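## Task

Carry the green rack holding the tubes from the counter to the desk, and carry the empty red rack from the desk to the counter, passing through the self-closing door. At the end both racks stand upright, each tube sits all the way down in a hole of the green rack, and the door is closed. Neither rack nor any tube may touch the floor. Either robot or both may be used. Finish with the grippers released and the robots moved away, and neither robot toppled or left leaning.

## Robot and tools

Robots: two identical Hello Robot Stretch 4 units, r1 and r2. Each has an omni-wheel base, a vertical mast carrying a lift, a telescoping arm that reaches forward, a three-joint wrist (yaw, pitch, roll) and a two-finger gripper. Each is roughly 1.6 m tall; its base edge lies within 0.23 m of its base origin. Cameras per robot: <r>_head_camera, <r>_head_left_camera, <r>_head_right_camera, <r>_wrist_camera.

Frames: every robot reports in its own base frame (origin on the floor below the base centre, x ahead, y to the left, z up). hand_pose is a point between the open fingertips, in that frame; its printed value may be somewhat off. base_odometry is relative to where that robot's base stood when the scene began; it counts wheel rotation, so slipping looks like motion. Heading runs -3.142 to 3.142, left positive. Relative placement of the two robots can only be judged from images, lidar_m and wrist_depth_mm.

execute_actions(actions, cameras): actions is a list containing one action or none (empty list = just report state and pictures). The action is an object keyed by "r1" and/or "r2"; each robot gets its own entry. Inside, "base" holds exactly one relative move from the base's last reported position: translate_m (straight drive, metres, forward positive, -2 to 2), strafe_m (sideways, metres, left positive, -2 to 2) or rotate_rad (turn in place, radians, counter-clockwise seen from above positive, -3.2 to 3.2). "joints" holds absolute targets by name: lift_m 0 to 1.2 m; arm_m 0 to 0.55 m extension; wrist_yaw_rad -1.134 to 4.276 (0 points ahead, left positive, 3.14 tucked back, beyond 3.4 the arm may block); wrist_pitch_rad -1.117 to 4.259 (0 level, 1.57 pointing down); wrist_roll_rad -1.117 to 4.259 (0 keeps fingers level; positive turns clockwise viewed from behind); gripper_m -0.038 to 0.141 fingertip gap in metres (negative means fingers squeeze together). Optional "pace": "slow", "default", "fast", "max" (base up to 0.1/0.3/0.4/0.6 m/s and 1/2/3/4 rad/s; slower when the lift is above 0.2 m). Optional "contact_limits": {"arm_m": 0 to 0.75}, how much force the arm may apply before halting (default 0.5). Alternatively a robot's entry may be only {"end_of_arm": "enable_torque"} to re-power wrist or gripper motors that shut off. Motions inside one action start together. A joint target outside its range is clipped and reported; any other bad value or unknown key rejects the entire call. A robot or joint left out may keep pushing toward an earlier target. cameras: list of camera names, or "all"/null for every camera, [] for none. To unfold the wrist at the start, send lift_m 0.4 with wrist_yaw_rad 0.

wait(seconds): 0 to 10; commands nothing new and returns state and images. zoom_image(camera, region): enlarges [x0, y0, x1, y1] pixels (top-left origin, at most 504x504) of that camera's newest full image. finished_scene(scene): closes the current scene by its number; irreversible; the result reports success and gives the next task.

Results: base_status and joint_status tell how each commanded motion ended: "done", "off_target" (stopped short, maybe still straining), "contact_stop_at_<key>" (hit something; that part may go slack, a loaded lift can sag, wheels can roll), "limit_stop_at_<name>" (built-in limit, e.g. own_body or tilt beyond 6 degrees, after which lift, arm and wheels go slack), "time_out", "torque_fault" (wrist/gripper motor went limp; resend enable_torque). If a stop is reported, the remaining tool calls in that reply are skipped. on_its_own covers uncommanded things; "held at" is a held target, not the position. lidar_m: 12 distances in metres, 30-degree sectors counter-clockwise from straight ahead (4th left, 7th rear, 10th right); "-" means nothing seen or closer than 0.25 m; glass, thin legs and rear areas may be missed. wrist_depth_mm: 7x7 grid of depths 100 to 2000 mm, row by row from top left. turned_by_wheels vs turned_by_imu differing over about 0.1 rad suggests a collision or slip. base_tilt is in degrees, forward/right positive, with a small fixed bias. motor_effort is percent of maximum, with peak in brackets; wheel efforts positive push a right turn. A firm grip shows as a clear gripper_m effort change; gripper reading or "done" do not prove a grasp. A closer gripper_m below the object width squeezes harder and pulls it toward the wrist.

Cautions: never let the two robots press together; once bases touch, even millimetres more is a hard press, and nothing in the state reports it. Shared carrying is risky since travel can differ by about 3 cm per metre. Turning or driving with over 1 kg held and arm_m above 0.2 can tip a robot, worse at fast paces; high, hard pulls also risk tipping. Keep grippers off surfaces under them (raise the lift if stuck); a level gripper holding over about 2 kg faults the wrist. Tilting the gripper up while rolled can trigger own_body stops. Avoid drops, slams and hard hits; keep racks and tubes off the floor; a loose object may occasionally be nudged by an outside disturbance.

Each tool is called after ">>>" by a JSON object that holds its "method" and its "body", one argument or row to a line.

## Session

>>> {"method": "execute_actions", "body": {
  "actions": []
}}

Scene clock: 0.00 s.
r1.base_odometry: x=+0.000 y=+0.000 heading=+0.000 (m, m, rad; r1's odometry frame)
r1.turned_by_wheels: +0.000 (rad since the last result)
r1.turned_by_imu: +0.000 (rad since the last result)
r1.base_tilt: forward=+0.0 right=-0.1 (deg)
r1.lidar_m: 1.36 1.39 1.30 1.12 0.77 0.70 0.72 0.76 0.70 0.72 0.91 2.29
r1.base_status: not commanded
r1.joint_positions: lift_m=+0.264 arm_m=-0.001 wrist_yaw_rad=+3.096 wrist_pitch_rad=-0.015 wrist_roll_rad=-0.014 gripper_m=+0.057
r1.joint_status: not commanded
r1.motor_effort: lift_m=+19 arm_m=+0 wrist_yaw_rad=-1 wrist_pitch_rad=-6 wrist_roll_rad=+0 gripper_m=-3 wheel_0=+0 wheel_1=+0 wheel_2=+0 (%)
r1.hand_pose: x=-0.1143 y=+0.1006 z=+0.4463 quat_wxyz=(+0.023, +0.007, -0.007, +1.000) (m; r1's base frame)
r1.wrist_depth_mm: - 138 891 842 768 699 654 / - 130 878 831 759 699 654 / - 132 200 831 759 699 647 / 131 138 866 831 759 699 654 / 788 976 917 820 750 699 654 / 798 991 194 831 196 691 647 / 798 931 904 - 750 676 647
r2.base_odometry: x=+0.000 y=+0.000 heading=+0.000 (m, m, rad; r2's odometry frame)
r2.turned_by_wheels: +0.000 (rad since the last result)
r2.turned_by_imu: +0.000 (rad since the last result)
r2.base_tilt: forward=+0.1 right=-0.5 (deg)
r2.lidar_m: 2.38 1.59 0.90 0.74 0.75 0.82 0.69 0.66 0.79 1.46 1.76 2.08
r2.base_status: not commanded
r2.joint_positions: lift_m=+0.127 arm_m=+0.000 wrist_yaw_rad=+3.049 wrist_pitch_rad=+0.002 wrist_roll_rad=+0.020 gripper_m=+0.057
r2.joint_status: not commanded
r2.motor_effort: lift_m=+21 arm_m=+0 wrist_yaw_rad=+2 wrist_pitch_rad=-7 wrist_roll_rad=-1 gripper_m=+0 wheel_0=+0 wheel_1=+0 wheel_2=+0 (%)
r2.hand_pose: x=-0.1079 y=+0.1137 z=+0.3043 quat_wxyz=(+0.046, -0.001, +0.010, +0.999) (m; r2's base frame)
r2.wrist_depth_mm: - 143 842 917 976 946 741 / - 126 842 904 991 946 741 / 105 137 211 917 976 931 741 / 132 144 831 904 976 946 750 / 732 768 831 904 976 931 741 / 723 788 196 891 197 891 741 / 707 741 750 - 820 732 707
pictures: r1_head_camera, r1_head_left_camera, r1_head_right_camera, r1_wrist_camera, r2_head_camera, r2_head_left_camera, r2_head_right_camera, r2_wrist_camera
camera_calibration (this result's frames):
r1_wrist_camera: T_world_to_cam=[[0.0557361, 0.997708, 0.0383819, -0.121838], [-0.0236426, 0.0397497, -0.99893, 0.495046], [-0.998166, 0.054769, 0.0258039, 0.0944023], [0, 0, 0, 1]] pos_world=[0.112724, 0.0967102, 0.496756]
r2_wrist_camera: T_world_to_cam=[[0.0540674, 0.99852, -0.00588023, -0.095117], [0.0169563, -0.0068061, -0.999833, 0.358827], [-0.998393, 0.0539586, -0.0172992, 0.120503], [0, 0, 0, 1]] pos_world=[0.119368, 0.0909163, 0.360292]
Images, in order (width x height): r1_head_camera 420x560, r1_head_left_camera 420x672, r1_head_right_camera 420x672, r1_wrist_camera 616x392, r2_head_camera 420x560, r2_head_left_camera 420x672, r2_head_right_camera 420x672, r2_wrist_camera 616x392.

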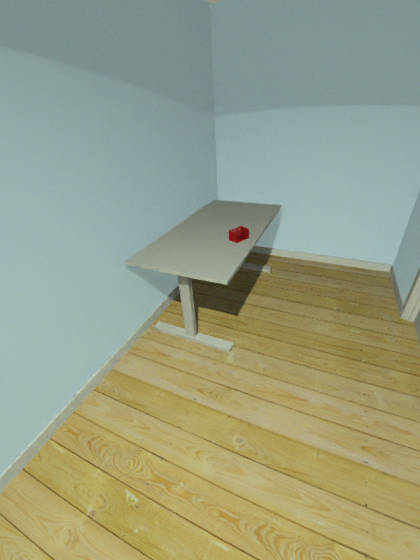

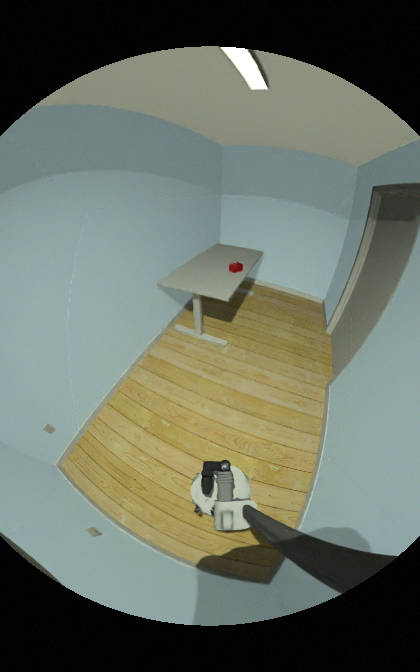

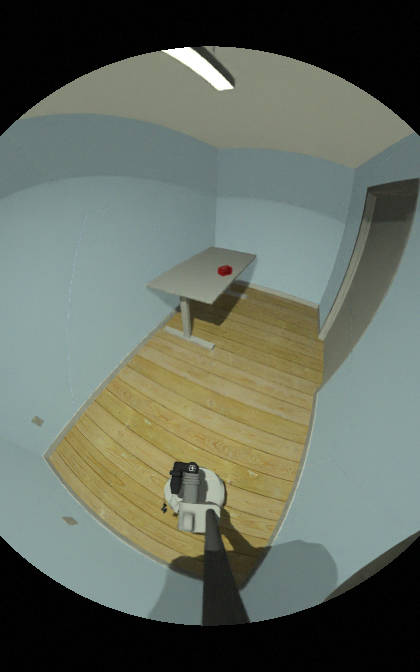

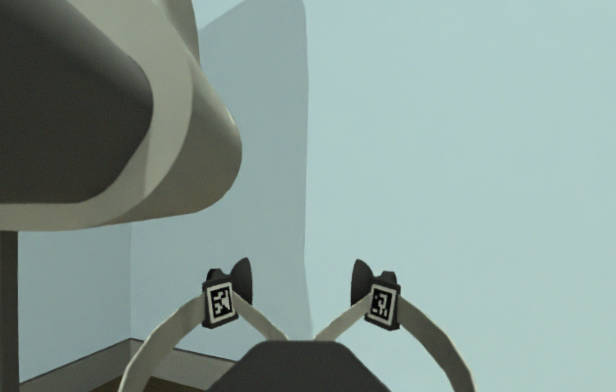

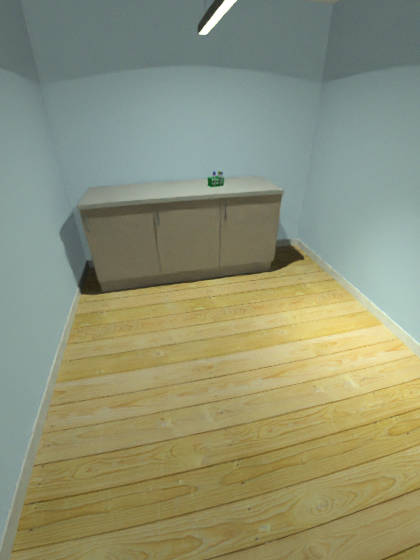

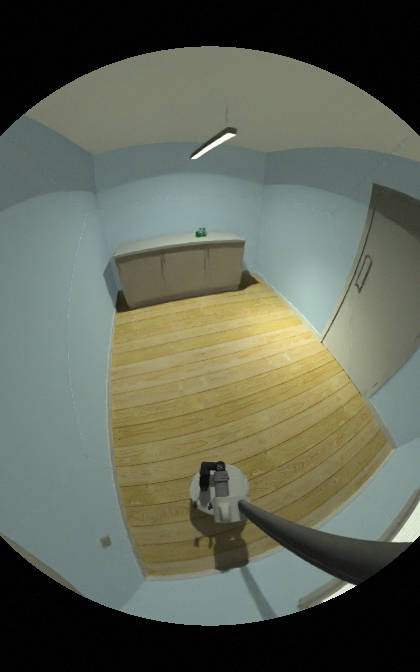

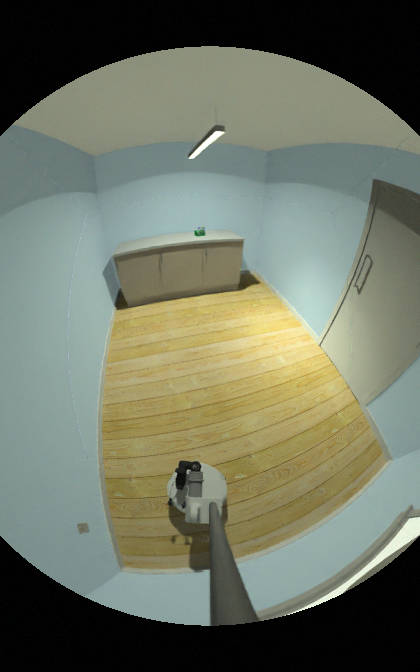

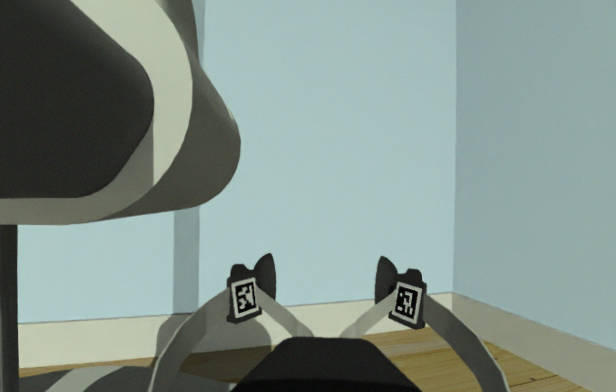

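>>> {"method": "zoom_image", "body": {
  "camera": "r1_head_camera",
  "region": [200,205,290,265]
}}

>>> {"method": "zoom_image", "body": {
  "camera": "r2_head_camera",
  "region": [175,150,265,210]
}}

Region (200, 205, 290, 265) of r1_head_camera's 420x560 image, scaled by 5.600, with more detail than that image has.

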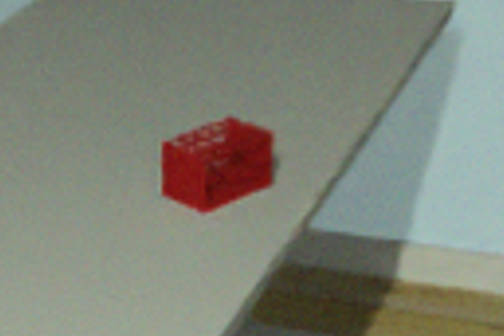

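Region (175, 150, 265, 210) of r2_head_camera's 420x560 image, scaled by 5.600, with more detail than that image has.

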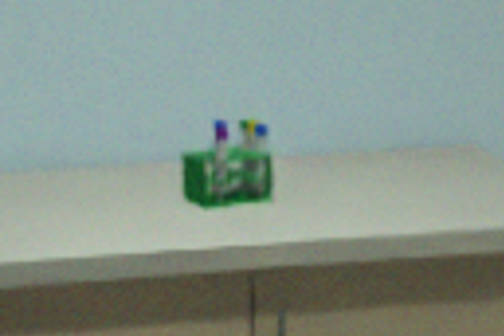

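>>> {"method": "execute_actions", "body": {
  "actions": [
    {"r1":{"base":{"rotate_rad":-0.407},"joints":{"lift_m":0.4,"wrist_yaw_rad":0,"gripper_m":0.141}},"r2":{"base":{"rotate_rad":-0.147},"joints":{"lift_m":0.4,"wrist_yaw_rad":0,"gripper_m":0.141}}}
  ],
  "cameras": []
}}

>>> {"method": "execute_actions", "body": {
  "actions": [
    {"r1":{"base":{"translate_m":1.42},"pace":"fast","joints":{"lift_m":0.7,"wrist_pitch_rad":0.3}},"r2":{"base":{"translate_m":2.0},"pace":"max","joints":{"lift_m":0.88,"wrist_pitch_rad":0.3}}}
  ],
  "cameras": []
}}

>>> {"method": "execute_actions", "body": {
  "actions": [
    {"r1":{"base":{"rotate_rad":1.083}},"r2":{"base":{"rotate_rad":0.645}}}
  ],
  "cameras": ["r1_wrist_camera","r2_wrist_camera","r1_head_camera","r2_head_camera"]
}}

Scene clock: 25.03 s.
r1.base_odometry: x=+0.000 y=+0.000 heading=-0.407 (m, m, rad; r1's odometry frame)
r1.turned_by_wheels: -0.407 (rad since the last result)
r1.turned_by_imu: -0.414 (rad since the last result)
r1.base_tilt: forward=+0.1 right=+0.0 (deg)
r1.lidar_m: 1.90 1.37 1.35 1.29 1.00 0.74 0.70 0.75 0.72 0.70 0.73 1.04
r1.base_status: done
r1.joint_positions: lift_m=+0.400 arm_m=-0.001 wrist_yaw_rad=+0.000 wrist_pitch_rad=-0.015 wrist_roll_rad=-0.014 gripper_m=+0.141
r1.joint_status: all done
r1.motor_effort: lift_m=+22(22) arm_m=+0(0) wrist_yaw_rad=-3(10) wrist_pitch_rad=-6(6) wrist_roll_rad=-1(1) gripper_m=+1(8) wheel_0=+2(6) wheel_1=+2(8) wheel_2=+2(8) (%)
r1.hand_pose: x=+0.4584 y=-0.0873 z=+0.5824 quat_wxyz=(+1.000, -0.007, -0.008, +0.000) (m; r1's base frame)
r1.wrist_depth_mm: 1808 - - - - 1464 891 / 1863 - - - - 1464 891 / 1863 - - - - 1464 891 / 1205 - - - - 1464 891 / 1921 - - - - 1430 878 / 1708 1618 1661 - 1708 1025 891 / 1182 1281 1397 - 1366 1255 866
r2.base_odometry: x=+0.000 y=+0.000 heading=-0.147 (m, m, rad; r2's odometry frame)
r2.turned_by_wheels: -0.147 (rad since the last result)
r2.turned_by_imu: -0.143 (rad since the last result)
r2.base_tilt: forward=+0.1 right=-0.6 (deg)
r2.lidar_m: 2.40 2.11 1.01 0.77 0.74 0.82 0.72 0.67 0.73 1.11 1.79 1.96
r2.base_status: done
r2.joint_positions: lift_m=+0.400 arm_m=+0.000 wrist_yaw_rad=+0.000 wrist_pitch_rad=+0.002 wrist_roll_rad=+0.020 gripper_m=+0.141
r2.joint_status: all done
r2.motor_effort: lift_m=+24(27) arm_m=-1(1) wrist_yaw_rad=+1(4) wrist_pitch_rad=-6(7) wrist_roll_rad=-1(1) gripper_m=+2(7) wheel_0=+0(5) wheel_1=+0(5) wheel_2=+0(5) (%)
r2.hand_pose: x=+0.4598 y=-0.0873 z=+0.5774 quat_wxyz=(+1.000, +0.010, +0.001, +0.000) (m; r2's base frame)
r2.wrist_depth_mm: - - - - - - 1576 / - - - - - - 1618 / 1921 - - - - - 1576 / 1808 - - - - - 1618 / 1921 - - - - 1921 1618 / 1863 1756 1618 - 1756 198 1661 / 1336 1336 1336 - 1430 1336 1430
pictures: none
No camera images: the call's "cameras" was empty. Leave "cameras" out to get every camera's image.

Scene clock: 30.30 s.
r1.base_odometry: x=+1.304 y=-0.561 heading=-0.406 (m, m, rad; r1's odometry frame)
r1.turned_by_wheels: +0.000 (rad since the last result)
r1.turned_by_imu: +0.002 (rad since the last result)
r1.base_tilt: forward=+0.1 right=+0.0 (deg)
r1.lidar_m: 1.61 0.66 0.48 0.47 0.53 1.88 2.13 1.04 0.77 0.74 0.85 1.09
r1.base_status: done
r1.joint_positions: lift_m=+0.700 arm_m=-0.001 wrist_yaw_rad=+0.000 wrist_pitch_rad=+0.302 wrist_roll_rad=-0.014 gripper_m=+0.141
r1.joint_status: all done
r1.motor_effort: lift_m=+21(24) arm_m=+0(0) wrist_yaw_rad=+0(1) wrist_pitch_rad=-6(5) wrist_roll_rad=-1(0) gripper_m=+2(0) wheel_0=+1(8) wheel_1=+1(8) wheel_2=+2(15) (%)
r1.hand_pose: x=+0.4453 y=-0.0874 z=+0.7922 quat_wxyz=(+0.989, -0.007, +0.150, +0.001) (m; r1's base frame)
r1.wrist_depth_mm: 1281 1255 1255 1255 1255 1229 931 / 1308 1308 1308 1336 1308 1281 946 / 1098 1366 1366 1397 1366 1336 931 / 1430 1464 1464 1430 1430 1366 931 / 1499 1499 1537 1499 1499 1336 931 / 1308 1336 1336 1464 1366 1098 917 / 1160 1160 1229 - 1205 1160 904
r2.base_odometry: x=+1.978 y=-0.293 heading=-0.147 (m, m, rad; r2's odometry frame)
r2.turned_by_wheels: +0.000 (rad since the last result)
r2.turned_by_imu: +0.002 (rad since the last result)
r2.base_tilt: forward=+0.1 right=-0.6 (deg)
r2.lidar_m: 0.57 0.56 0.61 0.94 1.54 1.67 2.52 2.50 1.32 1.03 1.00 1.09
r2.base_status: done
r2.joint_positions: lift_m=+0.880 arm_m=+0.000 wrist_yaw_rad=+0.000 wrist_pitch_rad=+0.302 wrist_roll_rad=+0.020 gripper_m=+0.141
r2.joint_status: all done
r2.motor_effort: lift_m=+21(27) arm_m=+0(1) wrist_yaw_rad=+2(1) wrist_pitch_rad=-6(6) wrist_roll_rad=-1(1) gripper_m=-1(3) wheel_0=-2(7) wheel_1=-2(7) wheel_2=+0(9) (%)
r2.hand_pose: x=+0.4467 y=-0.0874 z=+0.9723 quat_wxyz=(+0.989, +0.010, +0.151, -0.001) (m; r2's base frame)
r2.wrist_depth_mm: 788 854 931 1008 1098 1025 831 / 820 891 976 1042 1182 1025 831 / 842 904 976 1078 1182 1042 842 / 585 585 597 591 1281 1078 866 / 394 399 427 473 1308 1060 878 / 382 415 459 504 1366 198 878 / 404 442 492 - 1397 1118 904
pictures: none
No camera images: the call's "cameras" was empty. Leave "cameras" out to get every camera's image.

Scene clock: 32.07 s.
r1.base_odometry: x=+1.304 y=-0.561 heading=+0.676 (m, m, rad; r1's odometry frame)
r1.turned_by_wheels: +1.083 (rad since the last result)
r1.turned_by_imu: +1.104 (rad since the last result)
r1.base_tilt: forward=+0.1 right=-0.1 (deg)
r1.lidar_m: 0.47 0.46 1.35 1.93 2.13 1.01 0.75 0.74 0.86 1.09 1.62 0.66
r1.base_status: done
r1.joint_positions: lift_m=+0.700 arm_m=-0.001 wrist_yaw_rad=+0.000 wrist_pitch_rad=+0.302 wrist_roll_rad=-0.014 gripper_m=+0.141
r1.joint_status: not commanded
r1.motor_effort: lift_m=+20(21) arm_m=+0(0) wrist_yaw_rad=-2(1) wrist_pitch_rad=-6(6) wrist_roll_rad=+0(0) gripper_m=+1(1) wheel_0=-2(8) wheel_1=-2(7) wheel_2=-2(9) (%)
r1.hand_pose: x=+0.4453 y=-0.0874 z=+0.7923 quat_wxyz=(+0.989, -0.007, +0.150, +0.001) (m; r1's base frame)
r1.wrist_depth_mm: 820 904 991 1138 1281 1397 1255 / 854 946 1060 1182 1336 1499 1281 / 891 946 1025 1160 1229 1255 1255 / 585 591 603 549 569 621 647 / 399 402 410 413 445 1160 1336 / 300 289 340 1366 1366 1182 1366 / 585 1118 1205 - 1182 1205 1229
r2.base_odometry: x=+1.978 y=-0.293 heading=+0.498 (m, m, rad; r2's odometry frame)
r2.turned_by_wheels: +0.645 (rad since the last result)
r2.turned_by_imu: +0.634 (rad since the last result)
r2.base_tilt: forward=+0.1 right=-0.6 (deg)
r2.lidar_m: 0.54 0.65 1.10 1.54 1.78 2.51 2.22 1.20 1.01 1.01 0.68 0.53
r2.base_status: done
r2.joint_positions: lift_m=+0.880 arm_m=+0.000 wrist_yaw_rad=+0.000 wrist_pitch_rad=+0.302 wrist_roll_rad=+0.020 gripper_m=+0.141
r2.joint_status: not commanded
r2.motor_effort: lift_m=+21(21) arm_m=-1(1) wrist_yaw_rad=+1(1) wrist_pitch_rad=-7(7) wrist_roll_rad=-2(1) gripper_m=+3(0) wheel_0=+0(5) wheel_1=+1(5) wheel_2=-1(5) (%)
r2.hand_pose: x=+0.4467 y=-0.0874 z=+0.9723 quat_wxyz=(+0.989, +0.010, +0.151, -0.001) (m; r2's base frame)
r2.wrist_depth_mm: 1098 1008 946 904 842 809 768 / 1138 1060 1008 931 878 842 809 / 1118 1118 1008 661 917 854 798 / 585 585 585 603 597 603 603 / 496 445 410 399 404 402 397 / 549 492 430 382 357 198 324 / 585 521 480 - 399 377 355
pictures: r1_head_camera, r1_wrist_camera, r2_head_camera, r2_wrist_camera
camera_calibration (this result's frames):
r1_wrist_camera: T_world_to_cam=[[0.0027254, -0.999214, 0.0395588, -0.130608], [-0.287459, -0.0386721, -0.957012, 0.93879], [0.957789, -0.00876328, -0.287338, 0.0258576], [0, 0, 0, 1]] pos_world=[0.245453, -0.093974, 0.91103]
r2_wrist_camera: T_world_to_cam=[[0.0352875, -0.999232, -0.0170184, -0.0756857], [-0.312386, 0.00514712, -0.949941, 1.11558], [0.9493, 0.0388373, -0.311964, 0.111786], [0, 0, 0, 1]] pos_world=[0.245042, -0.0857111, 1.09332]
Images, in order (width x height): r1_head_camera 420x560, r1_wrist_camera 616x392, r2_head_camera 420x560, r2_wrist_camera 616x392.

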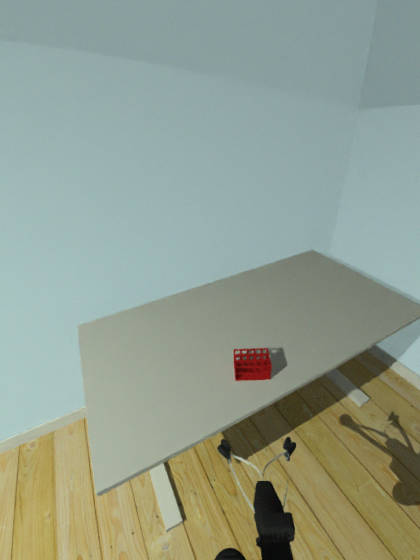

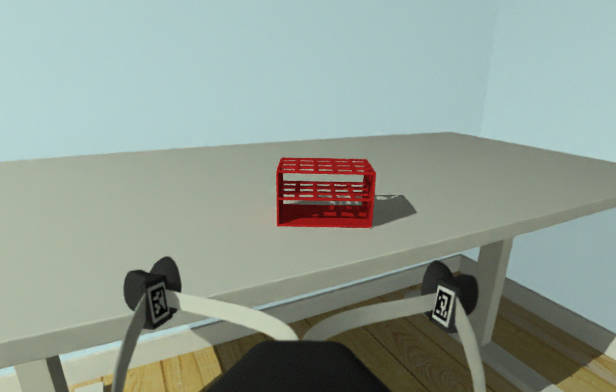

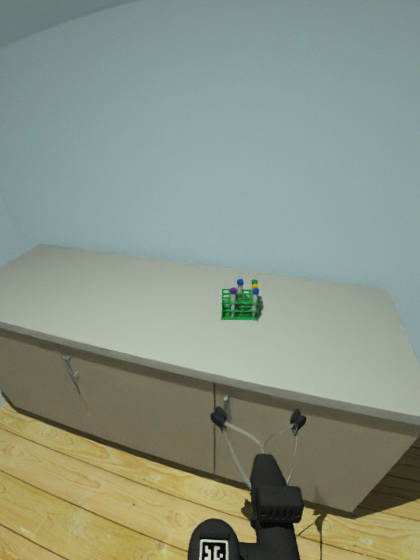

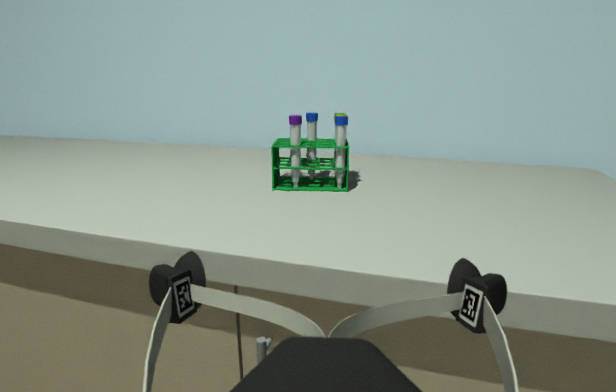

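>>> {"method": "zoom_image", "body": {
  "camera": "r2_wrist_camera",
  "region": [250,100,370,200]
}}

>>> {"method": "zoom_image", "body": {
  "camera": "r1_wrist_camera",
  "region": [265,145,391,240]
}}

>>> {"method": "zoom_image", "body": {
  "camera": "r2_head_camera",
  "region": [205,270,275,330]
}}

Region (250, 100, 370, 200) of r2_wrist_camera's 616x392 image, scaled by 4.200.

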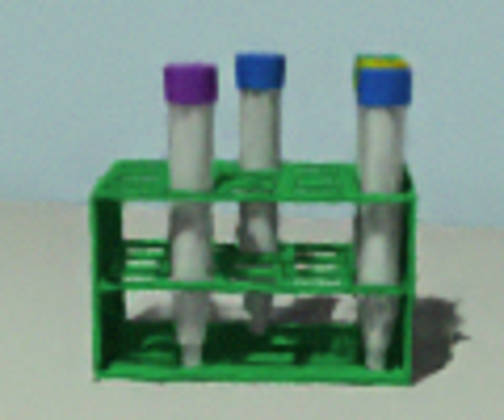

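Region (265, 145, 391, 240) of r1_wrist_camera's 616x392 image, scaled by 4.000; it fills the top 380 rows of this view, and the rest is white.

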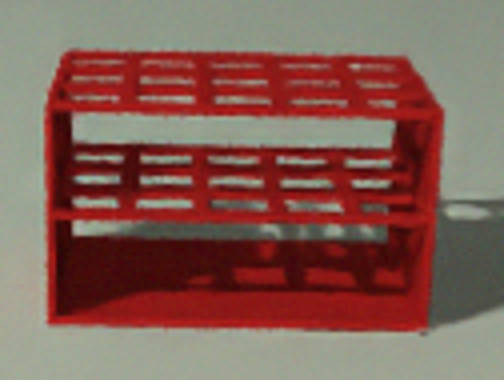

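Region (205, 270, 275, 330) of r2_head_camera's 420x560 image, scaled by 7.200, with more detail than that image has; it fills the top 432 rows of this view, and the rest is white.

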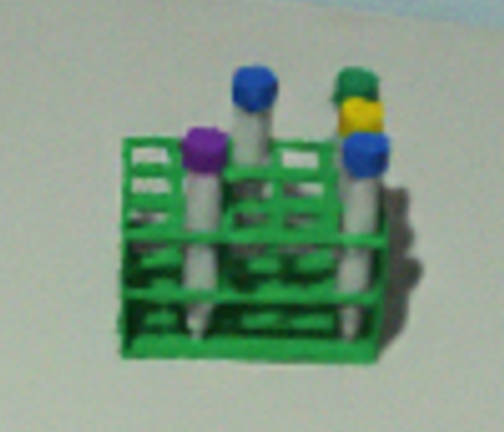

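>>> {"method": "execute_actions", "body": {
  "actions": [
    {"r1":{"base":{"rotate_rad":-0.031},"joints":{"arm_m":0.1,"lift_m":0.68}},"r2":{"base":{"translate_m":0.15},"joints":{"arm_m":0.1,"lift_m":0.87}}}
  ],
  "cameras": []
}}

>>> {"method": "execute_actions", "body": {
  "actions": [
    {"r1":{"base":{"strafe_m":-0.007},"joints":{"arm_m":0.22,"lift_m":0.664}},"r2":{"base":{"strafe_m":0.022},"joints":{"arm_m":0.2,"lift_m":0.851}}}
  ],
  "cameras": ["r1_wrist_camera","r2_wrist_camera"]
}}

Scene clock: 45.40 s.
r1.base_odometry: x=+1.304 y=-0.561 heading=+0.646 (m, m, rad; r1's odometry frame)
r1.turned_by_wheels: -0.031 (rad since the last result)
r1.turned_by_imu: -0.031 (rad since the last result)
r1.base_tilt: forward=+0.0 right=+0.0 (deg)
r1.lidar_m: 0.48 0.46 0.51 1.88 2.13 1.04 0.75 0.73 0.85 1.09 1.62 0.65
r1.base_status: done
r1.joint_positions: lift_m=+0.680 arm_m=+0.099 wrist_yaw_rad=+0.000 wrist_pitch_rad=+0.302 wrist_roll_rad=-0.014 gripper_m=+0.141
r1.joint_status: all done
r1.motor_effort: lift_m=+17(19) arm_m=+6(7) wrist_yaw_rad=-2(1) wrist_pitch_rad=-6(5) wrist_roll_rad=+0(1) gripper_m=+2(0) wheel_0=+2(3) wheel_1=+2(5) wheel_2=+3(5) (%)
r1.hand_pose: x=+0.5453 y=-0.0874 z=+0.7726 quat_wxyz=(+0.989, -0.007, +0.150, +0.001) (m; r1's base frame)
r1.wrist_depth_mm: 768 842 931 1042 1205 1336 1205 / 798 878 976 1118 1281 1397 1229 / 809 866 960 1042 1060 1118 1182 / 521 530 535 449 504 559 564 / 353 359 364 368 370 399 1255 / 266 245 255 286 309 1098 1308 / 218 227 256 - 1160 1138 1182
r2.base_odometry: x=+2.110 y=-0.221 heading=+0.498 (m, m, rad; r2's odometry frame)
r2.turned_by_wheels: +0.000 (rad since the last result)
r2.turned_by_imu: +0.001 (rad since the last result)
r2.base_tilt: forward=+0.1 right=-0.5 (deg)
r2.lidar_m: 0.41 0.49 0.80 1.50 1.74 2.66 2.32 1.25 1.05 1.06 0.49 0.42
r2.base_status: done
r2.joint_positions: lift_m=+0.870 arm_m=+0.099 wrist_yaw_rad=+0.000 wrist_pitch_rad=+0.302 wrist_roll_rad=+0.020 gripper_m=+0.141
r2.joint_status: all done
r2.motor_effort: lift_m=+18(20) arm_m=+5(6) wrist_yaw_rad=+2(2) wrist_pitch_rad=-5(7) wrist_roll_rad=-1(1) gripper_m=+2(1) wheel_0=-1(4) wheel_1=-1(4) wheel_2=+2(6) (%)
r2.hand_pose: x=+0.5453 y=-0.0874 z=+0.9626 quat_wxyz=(+0.989, +0.010, +0.151, -0.001) (m; r2's base frame)
r2.wrist_depth_mm: 831 778 715 683 640 603 580 / 878 809 750 707 661 621 597 / 931 842 788 433 691 654 615 / 554 554 508 392 559 569 564 / 373 375 377 377 379 379 379 / 278 268 257 285 259 198 285 / 227 225 227 - 237 227 235
pictures: none
No camera images: the call's "cameras" was empty. Leave "cameras" out to get every camera's image.

Scene clock: 46.77 s.
r1.base_odometry: x=+1.309 y=-0.567 heading=+0.646 (m, m, rad; r1's odometry frame)
r1.turned_by_wheels: +0.000 (rad since the last result)
r1.turned_by_imu: +0.000 (rad since the last result)
r1.base_tilt: forward=+0.1 right=+0.0 (deg)
r1.lidar_m: 0.49 0.47 0.50 1.87 2.14 1.03 0.74 0.73 0.85 1.09 1.61 0.71
r1.base_status: done
r1.joint_positions: lift_m=+0.664 arm_m=+0.219 wrist_yaw_rad=+0.000 wrist_pitch_rad=+0.302 wrist_roll_rad=-0.014 gripper_m=+0.141
r1.joint_status: all done
r1.motor_effort: lift_m=+17(17) arm_m=+6(6) wrist_yaw_rad=+0(0) wrist_pitch_rad=-5(6) wrist_roll_rad=+0(1) gripper_m=-1(1) wheel_0=+1(6) wheel_1=+0(8) wheel_2=+0(4) (%)
r1.hand_pose: x=+0.6654 y=-0.0874 z=+0.7566 quat_wxyz=(+0.989, -0.007, +0.150, +0.001) (m; r1's base frame)
r1.wrist_depth_mm: 683 759 854 946 1078 1229 1138 / 715 778 878 991 1118 1281 1182 / 741 778 866 931 976 976 1098 / 469 477 327 300 415 500 508 / 319 322 304 304 315 336 338 / 240 221 226 250 229 239 266 / 197 196 206 - 205 228 1160
r2.base_odometry: x=+2.100 y=-0.202 heading=+0.498 (m, m, rad; r2's odometry frame)
r2.turned_by_wheels: +0.000 (rad since the last result)
r2.turned_by_imu: +0.001 (rad since the last result)
r2.base_tilt: forward=+0.1 right=-0.5 (deg)
r2.lidar_m: 0.43 0.50 0.85 1.47 1.71 2.65 2.38 1.30 1.09 1.08 0.51 0.42
r2.base_status: done
r2.joint_positions: lift_m=+0.851 arm_m=+0.199 wrist_yaw_rad=+0.000 wrist_pitch_rad=+0.302 wrist_roll_rad=+0.020 gripper_m=+0.141
r2.joint_status: all done
r2.motor_effort: lift_m=+17(17) arm_m=+6(6) wrist_yaw_rad=+1(3) wrist_pitch_rad=-6(7) wrist_roll_rad=-1(1) gripper_m=+0(3) wheel_0=+1(8) wheel_1=+1(7) wheel_2=+1(5) (%)
r2.hand_pose: x=+0.6453 y=-0.0874 z=+0.9436 quat_wxyz=(+0.989, +0.010, +0.151, -0.001) (m; r2's base frame)
r2.wrist_depth_mm: 732 676 627 585 549 525 500 / 750 707 654 615 580 549 517 / 788 732 691 312 597 564 535 / 484 484 445 303 304 496 500 / 325 330 325 290 287 334 332 / 247 237 228 253 240 198 250 / 202 199 202 - 211 201 205
pictures: r1_wrist_camera, r2_wrist_camera
camera_calibration (this result's frames):
r1_wrist_camera: T_world_to_cam=[[0.00268093, -0.999214, 0.0395589, -0.129777], [-0.287422, -0.0386597, -0.957023, 0.967832], [0.9578, -0.00880438, -0.2873, -0.195212], [0, 0, 0, 1]] pos_world=[0.465499, -0.0939772, 0.875288]
r2_wrist_camera: T_world_to_cam=[[0.0352683, -0.999233, -0.0170183, -0.0831756], [-0.31238, 0.00515326, -0.949943, 1.1504], [0.949302, 0.0388191, -0.311959, -0.0857207], [0, 0, 0, 1]] pos_world=[0.443671, -0.0857125, 1.06466]
Images, in order (width x height): r1_wrist_camera 616x392, r2_wrist_camera 616x392.

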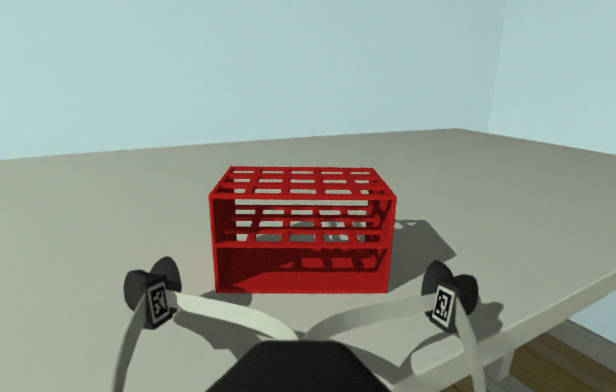

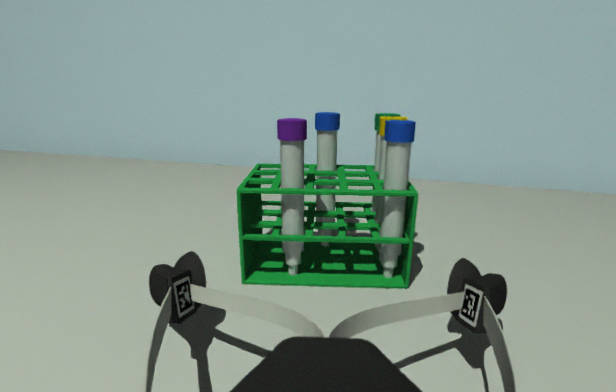

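>>> {"method": "execute_actions", "body": {
  "actions": [
    {"r1":{"joints":{"arm_m":0.275,"lift_m":0.673},"pace":"slow"},"r2":{"joints":{"arm_m":0.268,"lift_m":0.858},"pace":"slow"}}
  ],
  "cameras": ["r1_wrist_camera","r2_wrist_camera"]
}}

Scene clock: 51.07 s.
r1.base_odometry: x=+1.309 y=-0.567 heading=+0.646 (m, m, rad; r1's odometry frame)
r1.turned_by_wheels: +0.000 (rad since the last result)
r1.turned_by_imu: +0.000 (rad since the last result)
r1.base_tilt: forward=+0.1 right=+0.0 (deg)
r1.lidar_m: 0.49 0.45 0.49 1.87 2.14 1.03 0.75 0.74 0.84 1.08 1.61 0.67
r1.base_status: not commanded
r1.joint_positions: lift_m=+0.673 arm_m=+0.274 wrist_yaw_rad=+0.000 wrist_pitch_rad=+0.302 wrist_roll_rad=-0.014 gripper_m=+0.141
r1.joint_status: all done
r1.motor_effort: lift_m=+22(20) arm_m=+6(6) wrist_yaw_rad=+0(2) wrist_pitch_rad=-5(5) wrist_roll_rad=-1(1) gripper_m=+1(1) wheel_0=+1(1) wheel_1=+1(0) wheel_2=+0(0) (%)
r1.hand_pose: x=+0.7203 y=-0.0874 z=+0.7652 quat_wxyz=(+0.989, -0.007, +0.150, +0.001) (m; r1's base frame)
r1.wrist_depth_mm: 647 715 798 891 991 1205 1118 / 676 759 831 946 1078 1255 1160 / 699 768 854 931 1008 1060 1098 / 492 500 462 430 525 535 539 / 336 340 233 233 232 353 355 / 254 233 207 236 210 240 265 / 208 206 211 - 211 211 214
r2.base_odometry: x=+2.100 y=-0.202 heading=+0.498 (m, m, rad; r2's odometry frame)
r2.turned_by_wheels: +0.000 (rad since the last result)
r2.turned_by_imu: +0.001 (rad since the last result)
r2.base_tilt: forward=+0.1 right=-0.6 (deg)
r2.lidar_m: 0.41 0.49 0.82 1.50 1.70 2.65 2.37 1.28 1.07 1.06 0.51 0.43
r2.base_status: not commanded
r2.joint_positions: lift_m=+0.858 arm_m=+0.267 wrist_yaw_rad=+0.000 wrist_pitch_rad=+0.302 wrist_roll_rad=+0.020 gripper_m=+0.141
r2.joint_status: all done
r2.motor_effort: lift_m=+24(23) arm_m=+6(7) wrist_yaw_rad=+2(1) wrist_pitch_rad=-7(6) wrist_roll_rad=-1(1) gripper_m=-2(3) wheel_0=+1(1) wheel_1=+1(1) wheel_2=+1(1) (%)
r2.hand_pose: x=+0.7133 y=-0.0874 z=+0.9501 quat_wxyz=(+0.989, +0.010, +0.151, -0.001) (m; r2's base frame)
r2.wrist_depth_mm: 654 609 559 525 492 473 445 / 683 634 591 549 521 484 459 / 707 661 621 554 530 504 484 / 508 504 512 223 225 517 492 / 340 343 236 208 208 349 349 / 255 247 211 206 205 198 260 / 209 208 209 - 210 209 216
pictures: r1_wrist_camera, r2_wrist_camera
camera_calibration (this result's frames):
r1_wrist_camera: T_world_to_cam=[[0.00267335, -0.999214, 0.0395588, -0.130261], [-0.287422, -0.0386575, -0.957024, 0.991867], [0.9578, -0.00881162, -0.2873, -0.245385], [0, 0, 0, 1]] pos_world=[0.520463, -0.0939778, 0.883894]
r2_wrist_camera: T_world_to_cam=[[0.0351905, -0.999236, -0.0170182, -0.0854291], [-0.31238, 0.00517743, -0.949943, 1.17775], [0.949305, 0.0387451, -0.311959, -0.148231], [0, 0, 0, 1]] pos_world=[0.511629, -0.0857183, 1.0711]
Images, in order (width x height): r1_wrist_camera 616x392, r2_wrist_camera 616x392.

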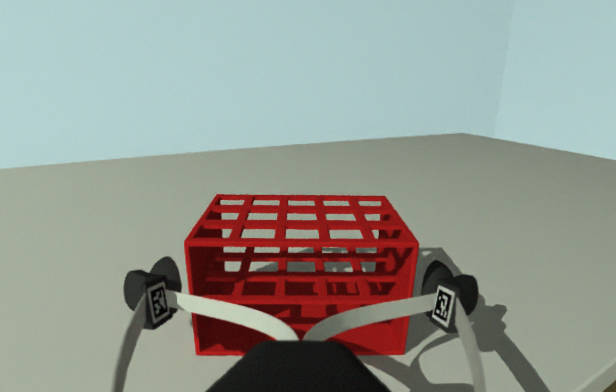

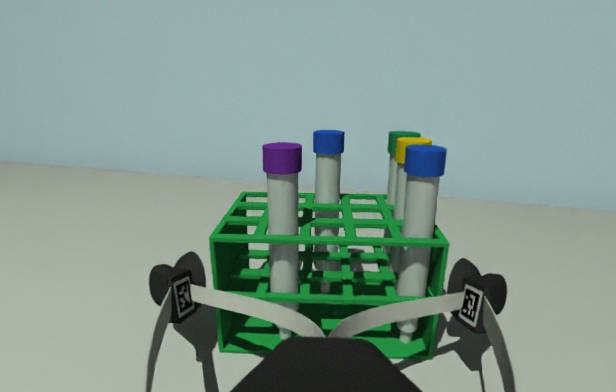

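>>> {"method": "execute_actions", "body": {
  "actions": [
    {"r1":{"joints":{"arm_m":0.28,"gripper_m":0.07}},"r2":{"joints":{"arm_m":0.271,"gripper_m":0.07}}}
  ],
  "cameras": ["r1_wrist_camera","r2_wrist_camera"]
}}

>>> {"method": "execute_actions", "body": {
  "actions": [
    {"r1":{"joints":{"lift_m":0.72},"pace":"slow"},"r2":{"joints":{"lift_m":0.905},"pace":"slow"}}
  ],
  "cameras": ["r1_wrist_camera","r2_wrist_camera","r1_head_right_camera","r2_head_right_camera"]
}}

Scene clock: 55.40 s.
r1.base_odometry: x=+1.309 y=-0.567 heading=+0.646 (m, m, rad; r1's odometry frame)
r1.turned_by_wheels: +0.000 (rad since the last result)
r1.turned_by_imu: +0.000 (rad since the last result)
r1.base_tilt: forward=+0.2 right=-0.1 (deg)
r1.lidar_m: 0.49 0.47 0.49 1.87 2.15 1.05 0.75 0.74 0.85 1.09 1.61 0.65
r1.base_status: not commanded
r1.joint_positions: lift_m=+0.673 arm_m=+0.279 wrist_yaw_rad=+0.000 wrist_pitch_rad=+0.303 wrist_roll_rad=-0.014 gripper_m=+0.071
r1.joint_status: all done
r1.motor_effort: lift_m=+22(22) arm_m=+6(7) wrist_yaw_rad=-1(1) wrist_pitch_rad=-8(8) wrist_roll_rad=-1(1) gripper_m=-24(25) wheel_0=+1(1) wheel_1=+0(0) wheel_2=+0(0) (%)
r1.hand_pose: x=+0.7253 y=-0.0874 z=+0.7650 quat_wxyz=(+0.989, -0.007, +0.151, +0.001) (m; r1's base frame)
r1.wrist_depth_mm: 654 715 788 891 1025 1182 1098 / 668 741 820 946 1078 1229 1160 / 691 759 831 917 991 1042 1118 / 488 496 504 508 517 521 535 / 334 338 204 221 205 353 351 / 253 176 204 210 203 183 264 / 203 206 193 - 200 211 215
r2.base_odometry: x=+2.100 y=-0.202 heading=+0.498 (m, m, rad; r2's odometry frame)
r2.turned_by_wheels: +0.000 (rad since the last result)
r2.turned_by_imu: +0.001 (rad since the last result)
r2.base_tilt: forward=+0.1 right=-0.5 (deg)
r2.lidar_m: 0.41 0.49 0.79 1.48 1.71 2.65 2.37 1.27 1.08 1.07 0.52 0.42
r2.base_status: not commanded
r2.joint_positions: lift_m=+0.858 arm_m=+0.270 wrist_yaw_rad=+0.000 wrist_pitch_rad=+0.303 wrist_roll_rad=+0.020 gripper_m=+0.071
r2.joint_status: all done
r2.motor_effort: lift_m=+24(24) arm_m=+6(5) wrist_yaw_rad=+2(2) wrist_pitch_rad=-10(9) wrist_roll_rad=-1(1) gripper_m=-28(26) wheel_0=+1(1) wheel_1=+1(1) wheel_2=+1(1) (%)
r2.hand_pose: x=+0.7162 y=-0.0874 z=+0.9497 quat_wxyz=(+0.988, +0.010, +0.151, -0.001) (m; r2's base frame)
r2.wrist_depth_mm: 647 603 564 525 496 466 442 / 676 627 597 549 512 484 462 / 715 668 627 544 535 508 473 / 504 500 496 229 229 504 488 / 340 342 212 221 187 345 345 / 253 234 187 208 191 179 257 / 208 206 200 - 192 208 198
pictures: r1_wrist_camera, r2_wrist_camera
camera_calibration (this result's frames):
r1_wrist_camera: T_world_to_cam=[[0.00265156, -0.999214, 0.0395571, -0.130263], [-0.288147, -0.0386429, -0.956806, 0.993453], [0.957583, -0.00886122, -0.288023, -0.249485], [0, 0, 0, 1]] pos_world=[0.525508, -0.0939817, 0.883837]
r2_wrist_camera: T_world_to_cam=[[0.0351101, -0.999238, -0.0170581, -0.0854585], [-0.313466, 0.00519628, -0.949585, 1.1788], [0.94895, 0.0386872, -0.313045, -0.149817], [0, 0, 0, 1]] pos_world=[0.514684, -0.0857228, 1.07102]
Images, in order (width x height): r1_wrist_camera 616x392, r2_wrist_camera 616x392.

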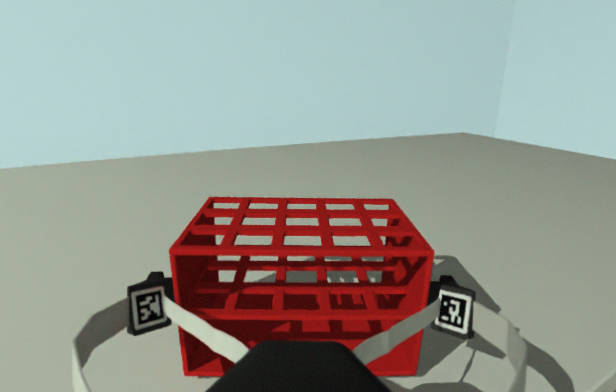

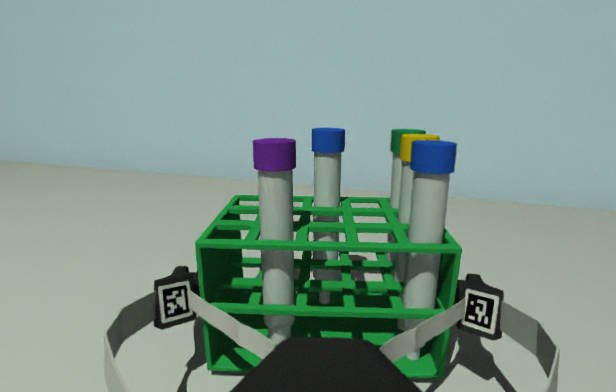

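Scene clock: 56.67 s.
r1.base_odometry: x=+1.309 y=-0.567 heading=+0.646 (m, m, rad; r1's odometry frame)
r1.turned_by_wheels: +0.000 (rad since the last result)
r1.turned_by_imu: +0.000 (rad since the last result)
r1.base_tilt: forward=+0.1 right=+0.0 (deg)
r1.lidar_m: 0.50 0.46 0.52 1.87 2.14 1.04 0.73 0.73 0.85 1.06 1.62 0.67
r1.base_status: not commanded
r1.joint_positions: lift_m=+0.720 arm_m=+0.279 wrist_yaw_rad=+0.000 wrist_pitch_rad=+0.303 wrist_roll_rad=-0.014 gripper_m=+0.071
r1.joint_status: all done
r1.motor_effort: lift_m=+22(22) arm_m=+6(6) wrist_yaw_rad=-2(1) wrist_pitch_rad=-8(8) wrist_roll_rad=-1(0) gripper_m=-24(23) wheel_0=+1(1) wheel_1=+1(0) wheel_2=+0(0) (%)
r1.hand_pose: x=+0.7253 y=-0.0874 z=+0.8119 quat_wxyz=(+0.989, -0.007, +0.151, +0.001) (m; r1's base frame)
r1.wrist_depth_mm: 654 715 798 891 1025 1182 1118 / 668 732 831 931 1060 1281 1138 / 699 778 866 960 1098 1255 1160 / 634 640 647 661 676 683 691 / 430 439 204 222 205 455 455 / 325 175 204 210 203 183 342 / 263 268 197 - 202 272 277
r2.base_odometry: x=+2.100 y=-0.202 heading=+0.498 (m, m, rad; r2's odometry frame)
r2.turned_by_wheels: +0.000 (rad since the last result)
r2.turned_by_imu: +0.000 (rad since the last result)
r2.base_tilt: forward=+0.1 right=-0.6 (deg)
r2.lidar_m: 0.42 0.49 0.83 1.49 1.71 2.66 2.36 1.28 1.08 1.06 0.50 0.41
r2.base_status: not commanded
r2.joint_positions: lift_m=+0.905 arm_m=+0.270 wrist_yaw_rad=+0.000 wrist_pitch_rad=+0.303 wrist_roll_rad=+0.020 gripper_m=+0.071
r2.joint_status: all done
r2.motor_effort: lift_m=+24(25) arm_m=+6(6) wrist_yaw_rad=+2(2) wrist_pitch_rad=-10(10) wrist_roll_rad=-1(1) gripper_m=-24(25) wheel_0=+1(1) wheel_1=+1(1) wheel_2=+1(1) (%)
r2.hand_pose: x=+0.7162 y=-0.0874 z=+0.9967 quat_wxyz=(+0.988, +0.010, +0.151, -0.001) (m; r2's base frame)
r2.wrist_depth_mm: 640 603 564 521 496 466 442 / 683 627 585 549 517 484 462 / 723 668 621 544 525 504 477 / 654 654 621 229 229 521 500 / 442 442 212 220 187 449 449 / 332 304 187 207 191 179 336 / 270 267 250 - 198 270 258
pictures: r1_head_right_camera, r1_wrist_camera, r2_head_right_camera, r2_wrist_camera
camera_calibration (this result's frames):
r1_wrist_camera: T_world_to_cam=[[0.00265355, -0.999214, 0.0395568, -0.132122], [-0.288198, -0.0386427, -0.956791, 1.0384], [0.957567, -0.0088613, -0.288074, -0.235906], [0, 0, 0, 1]] pos_world=[0.525511, -0.0939817, 0.930799]
r2_wrist_camera: T_world_to_cam=[[0.0351097, -0.999238, -0.0170587, -0.0846567], [-0.313482, 0.00519629, -0.94958, 1.2234], [0.948945, 0.0386871, -0.31306, -0.135098], [0, 0, 0, 1]] pos_world=[0.514686, -0.0857228, 1.11798]
Images, in order (width x height): r1_head_right_camera 420x672, r1_wrist_camera 616x392, r2_head_right_camera 420x672, r2_wrist_camera 616x392.

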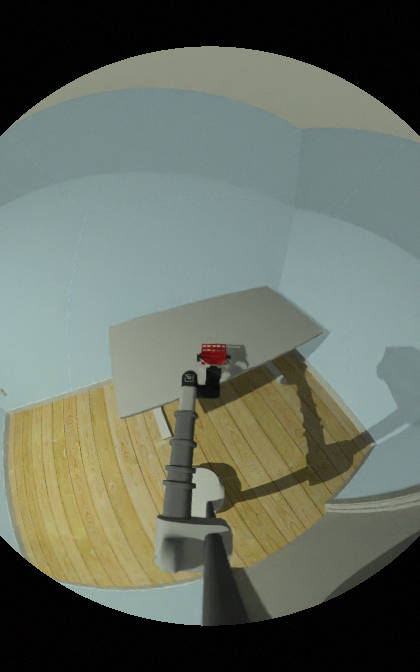

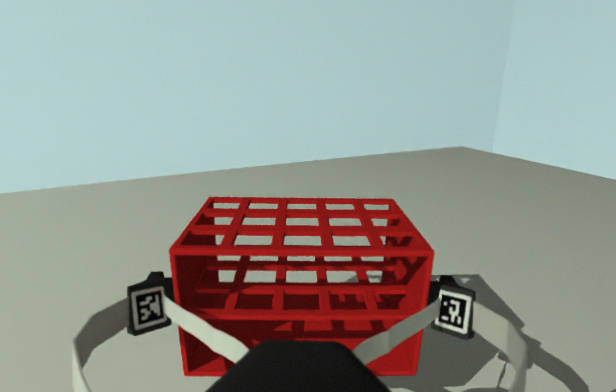

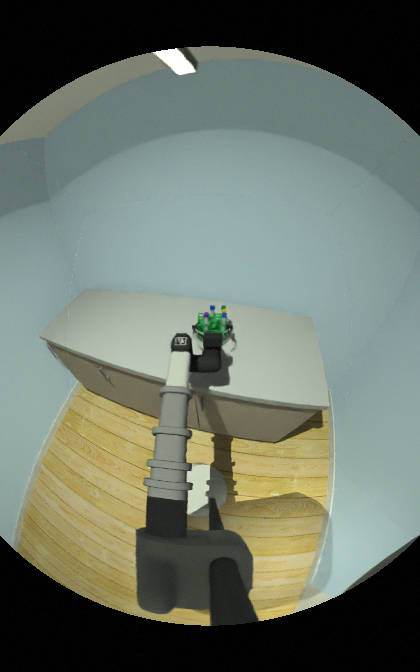

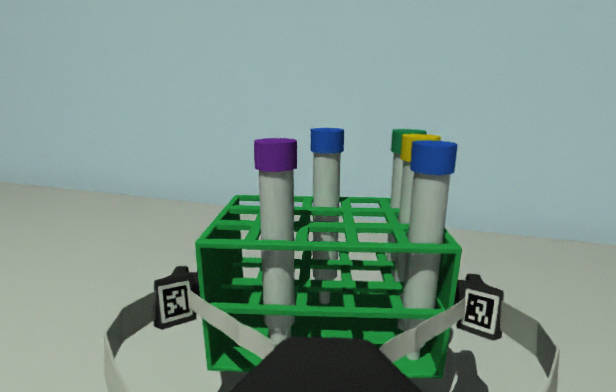

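>>> {"method": "execute_actions", "body": {
  "actions": [
    {"r1":{"joints":{"arm_m":0},"base":{"rotate_rad":0.458},"pace":"default"},"r2":{"joints":{"arm_m":0},"base":{"translate_m":-0.25}}}
  ],
  "cameras": ["r1_head_right_camera","r1_head_left_camera"]
}}

Scene clock: 75.83 s.
r1.base_odometry: x=+1.309 y=-0.567 heading=+1.104 (m, m, rad; r1's odometry frame)
r1.turned_by_wheels: +0.458 (rad since the last result)
r1.turned_by_imu: +0.468 (rad since the last result)
r1.base_tilt: forward=+0.1 right=-0.1 (deg)
r1.lidar_m: 0.42 0.50 1.74 2.14 1.09 0.77 0.73 0.84 1.09 1.62 0.69 0.51
r1.base_status: done
r1.joint_positions: lift_m=+0.720 arm_m=+0.001 wrist_yaw_rad=+0.000 wrist_pitch_rad=+0.303 wrist_roll_rad=-0.014 gripper_m=+0.071
r1.joint_status: all done
r1.motor_effort: lift_m=+22(22) arm_m=-5(4) wrist_yaw_rad=-1(5) wrist_pitch_rad=-9(9) wrist_roll_rad=+0(1) gripper_m=-25(26) wheel_0=+0(6) wheel_1=+0(8) wheel_2=+0(6) (%)
r1.hand_pose: x=+0.4472 y=-0.0875 z=+0.8119 quat_wxyz=(+0.989, -0.007, +0.151, +0.001) (m; r1's base frame)
r1.wrist_depth_mm: 931 931 931 946 960 976 976 / 946 960 991 976 991 1025 1008 / 991 1008 1008 1042 1025 1025 1060 / 1042 1042 654 676 683 691 699 / 1098 442 204 222 205 462 462 / 330 175 204 209 204 183 345 / 279 282 197 - 202 293 298
r2.base_odometry: x=+1.880 y=-0.321 heading=+0.498 (m, m, rad; r2's odometry frame)
r2.turned_by_wheels: +0.000 (rad since the last result)
r2.turned_by_imu: +0.001 (rad since the last result)
r2.base_tilt: forward=+0.1 right=-0.6 (deg)
r2.lidar_m: 0.38 0.76 1.30 1.55 1.78 2.40 2.21 1.19 1.02 1.03 0.81 0.44
r2.base_status: done
r2.joint_positions: lift_m=+0.905 arm_m=+0.001 wrist_yaw_rad=+0.000 wrist_pitch_rad=+0.304 wrist_roll_rad=+0.020 gripper_m=+0.071
r2.joint_status: all done
r2.motor_effort: lift_m=+24(25) arm_m=-6(6) wrist_yaw_rad=+3(1) wrist_pitch_rad=-11(11) wrist_roll_rad=-1(1) gripper_m=-28(26) wheel_0=+0(4) wheel_1=-1(5) wheel_2=-1(6) (%)
r2.hand_pose: x=+0.4474 y=-0.0875 z=+0.9966 quat_wxyz=(+0.988, +0.010, +0.151, -0.002) (m; r2's base frame)
r2.wrist_depth_mm: 1205 1138 1060 991 946 891 842 / 1281 1205 1118 1042 991 917 866 / 1281 1229 1118 946 976 960 917 / 661 661 661 229 229 668 676 / 654 603 212 220 189 439 455 / 699 621 187 208 192 179 430 / 759 668 627 - 198 484 455
pictures: r1_head_left_camera, r1_head_right_camera
Images, in order (width x height): r1_head_left_camera 420x672, r1_head_right_camera 420x672.

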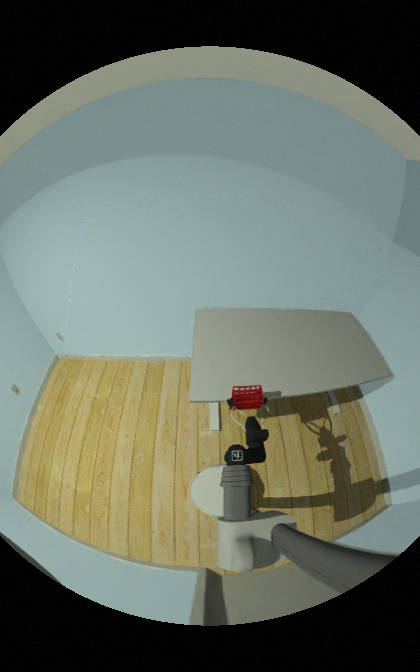

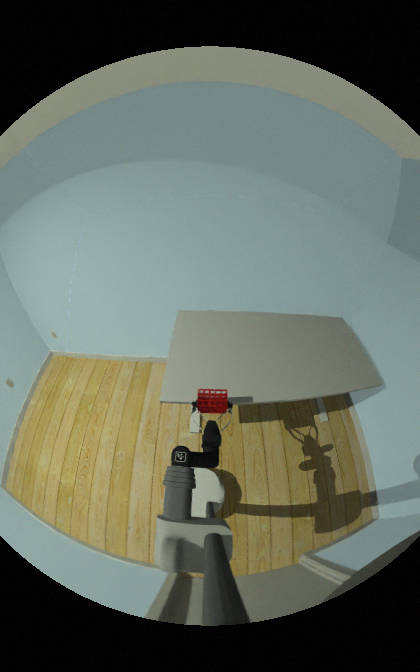

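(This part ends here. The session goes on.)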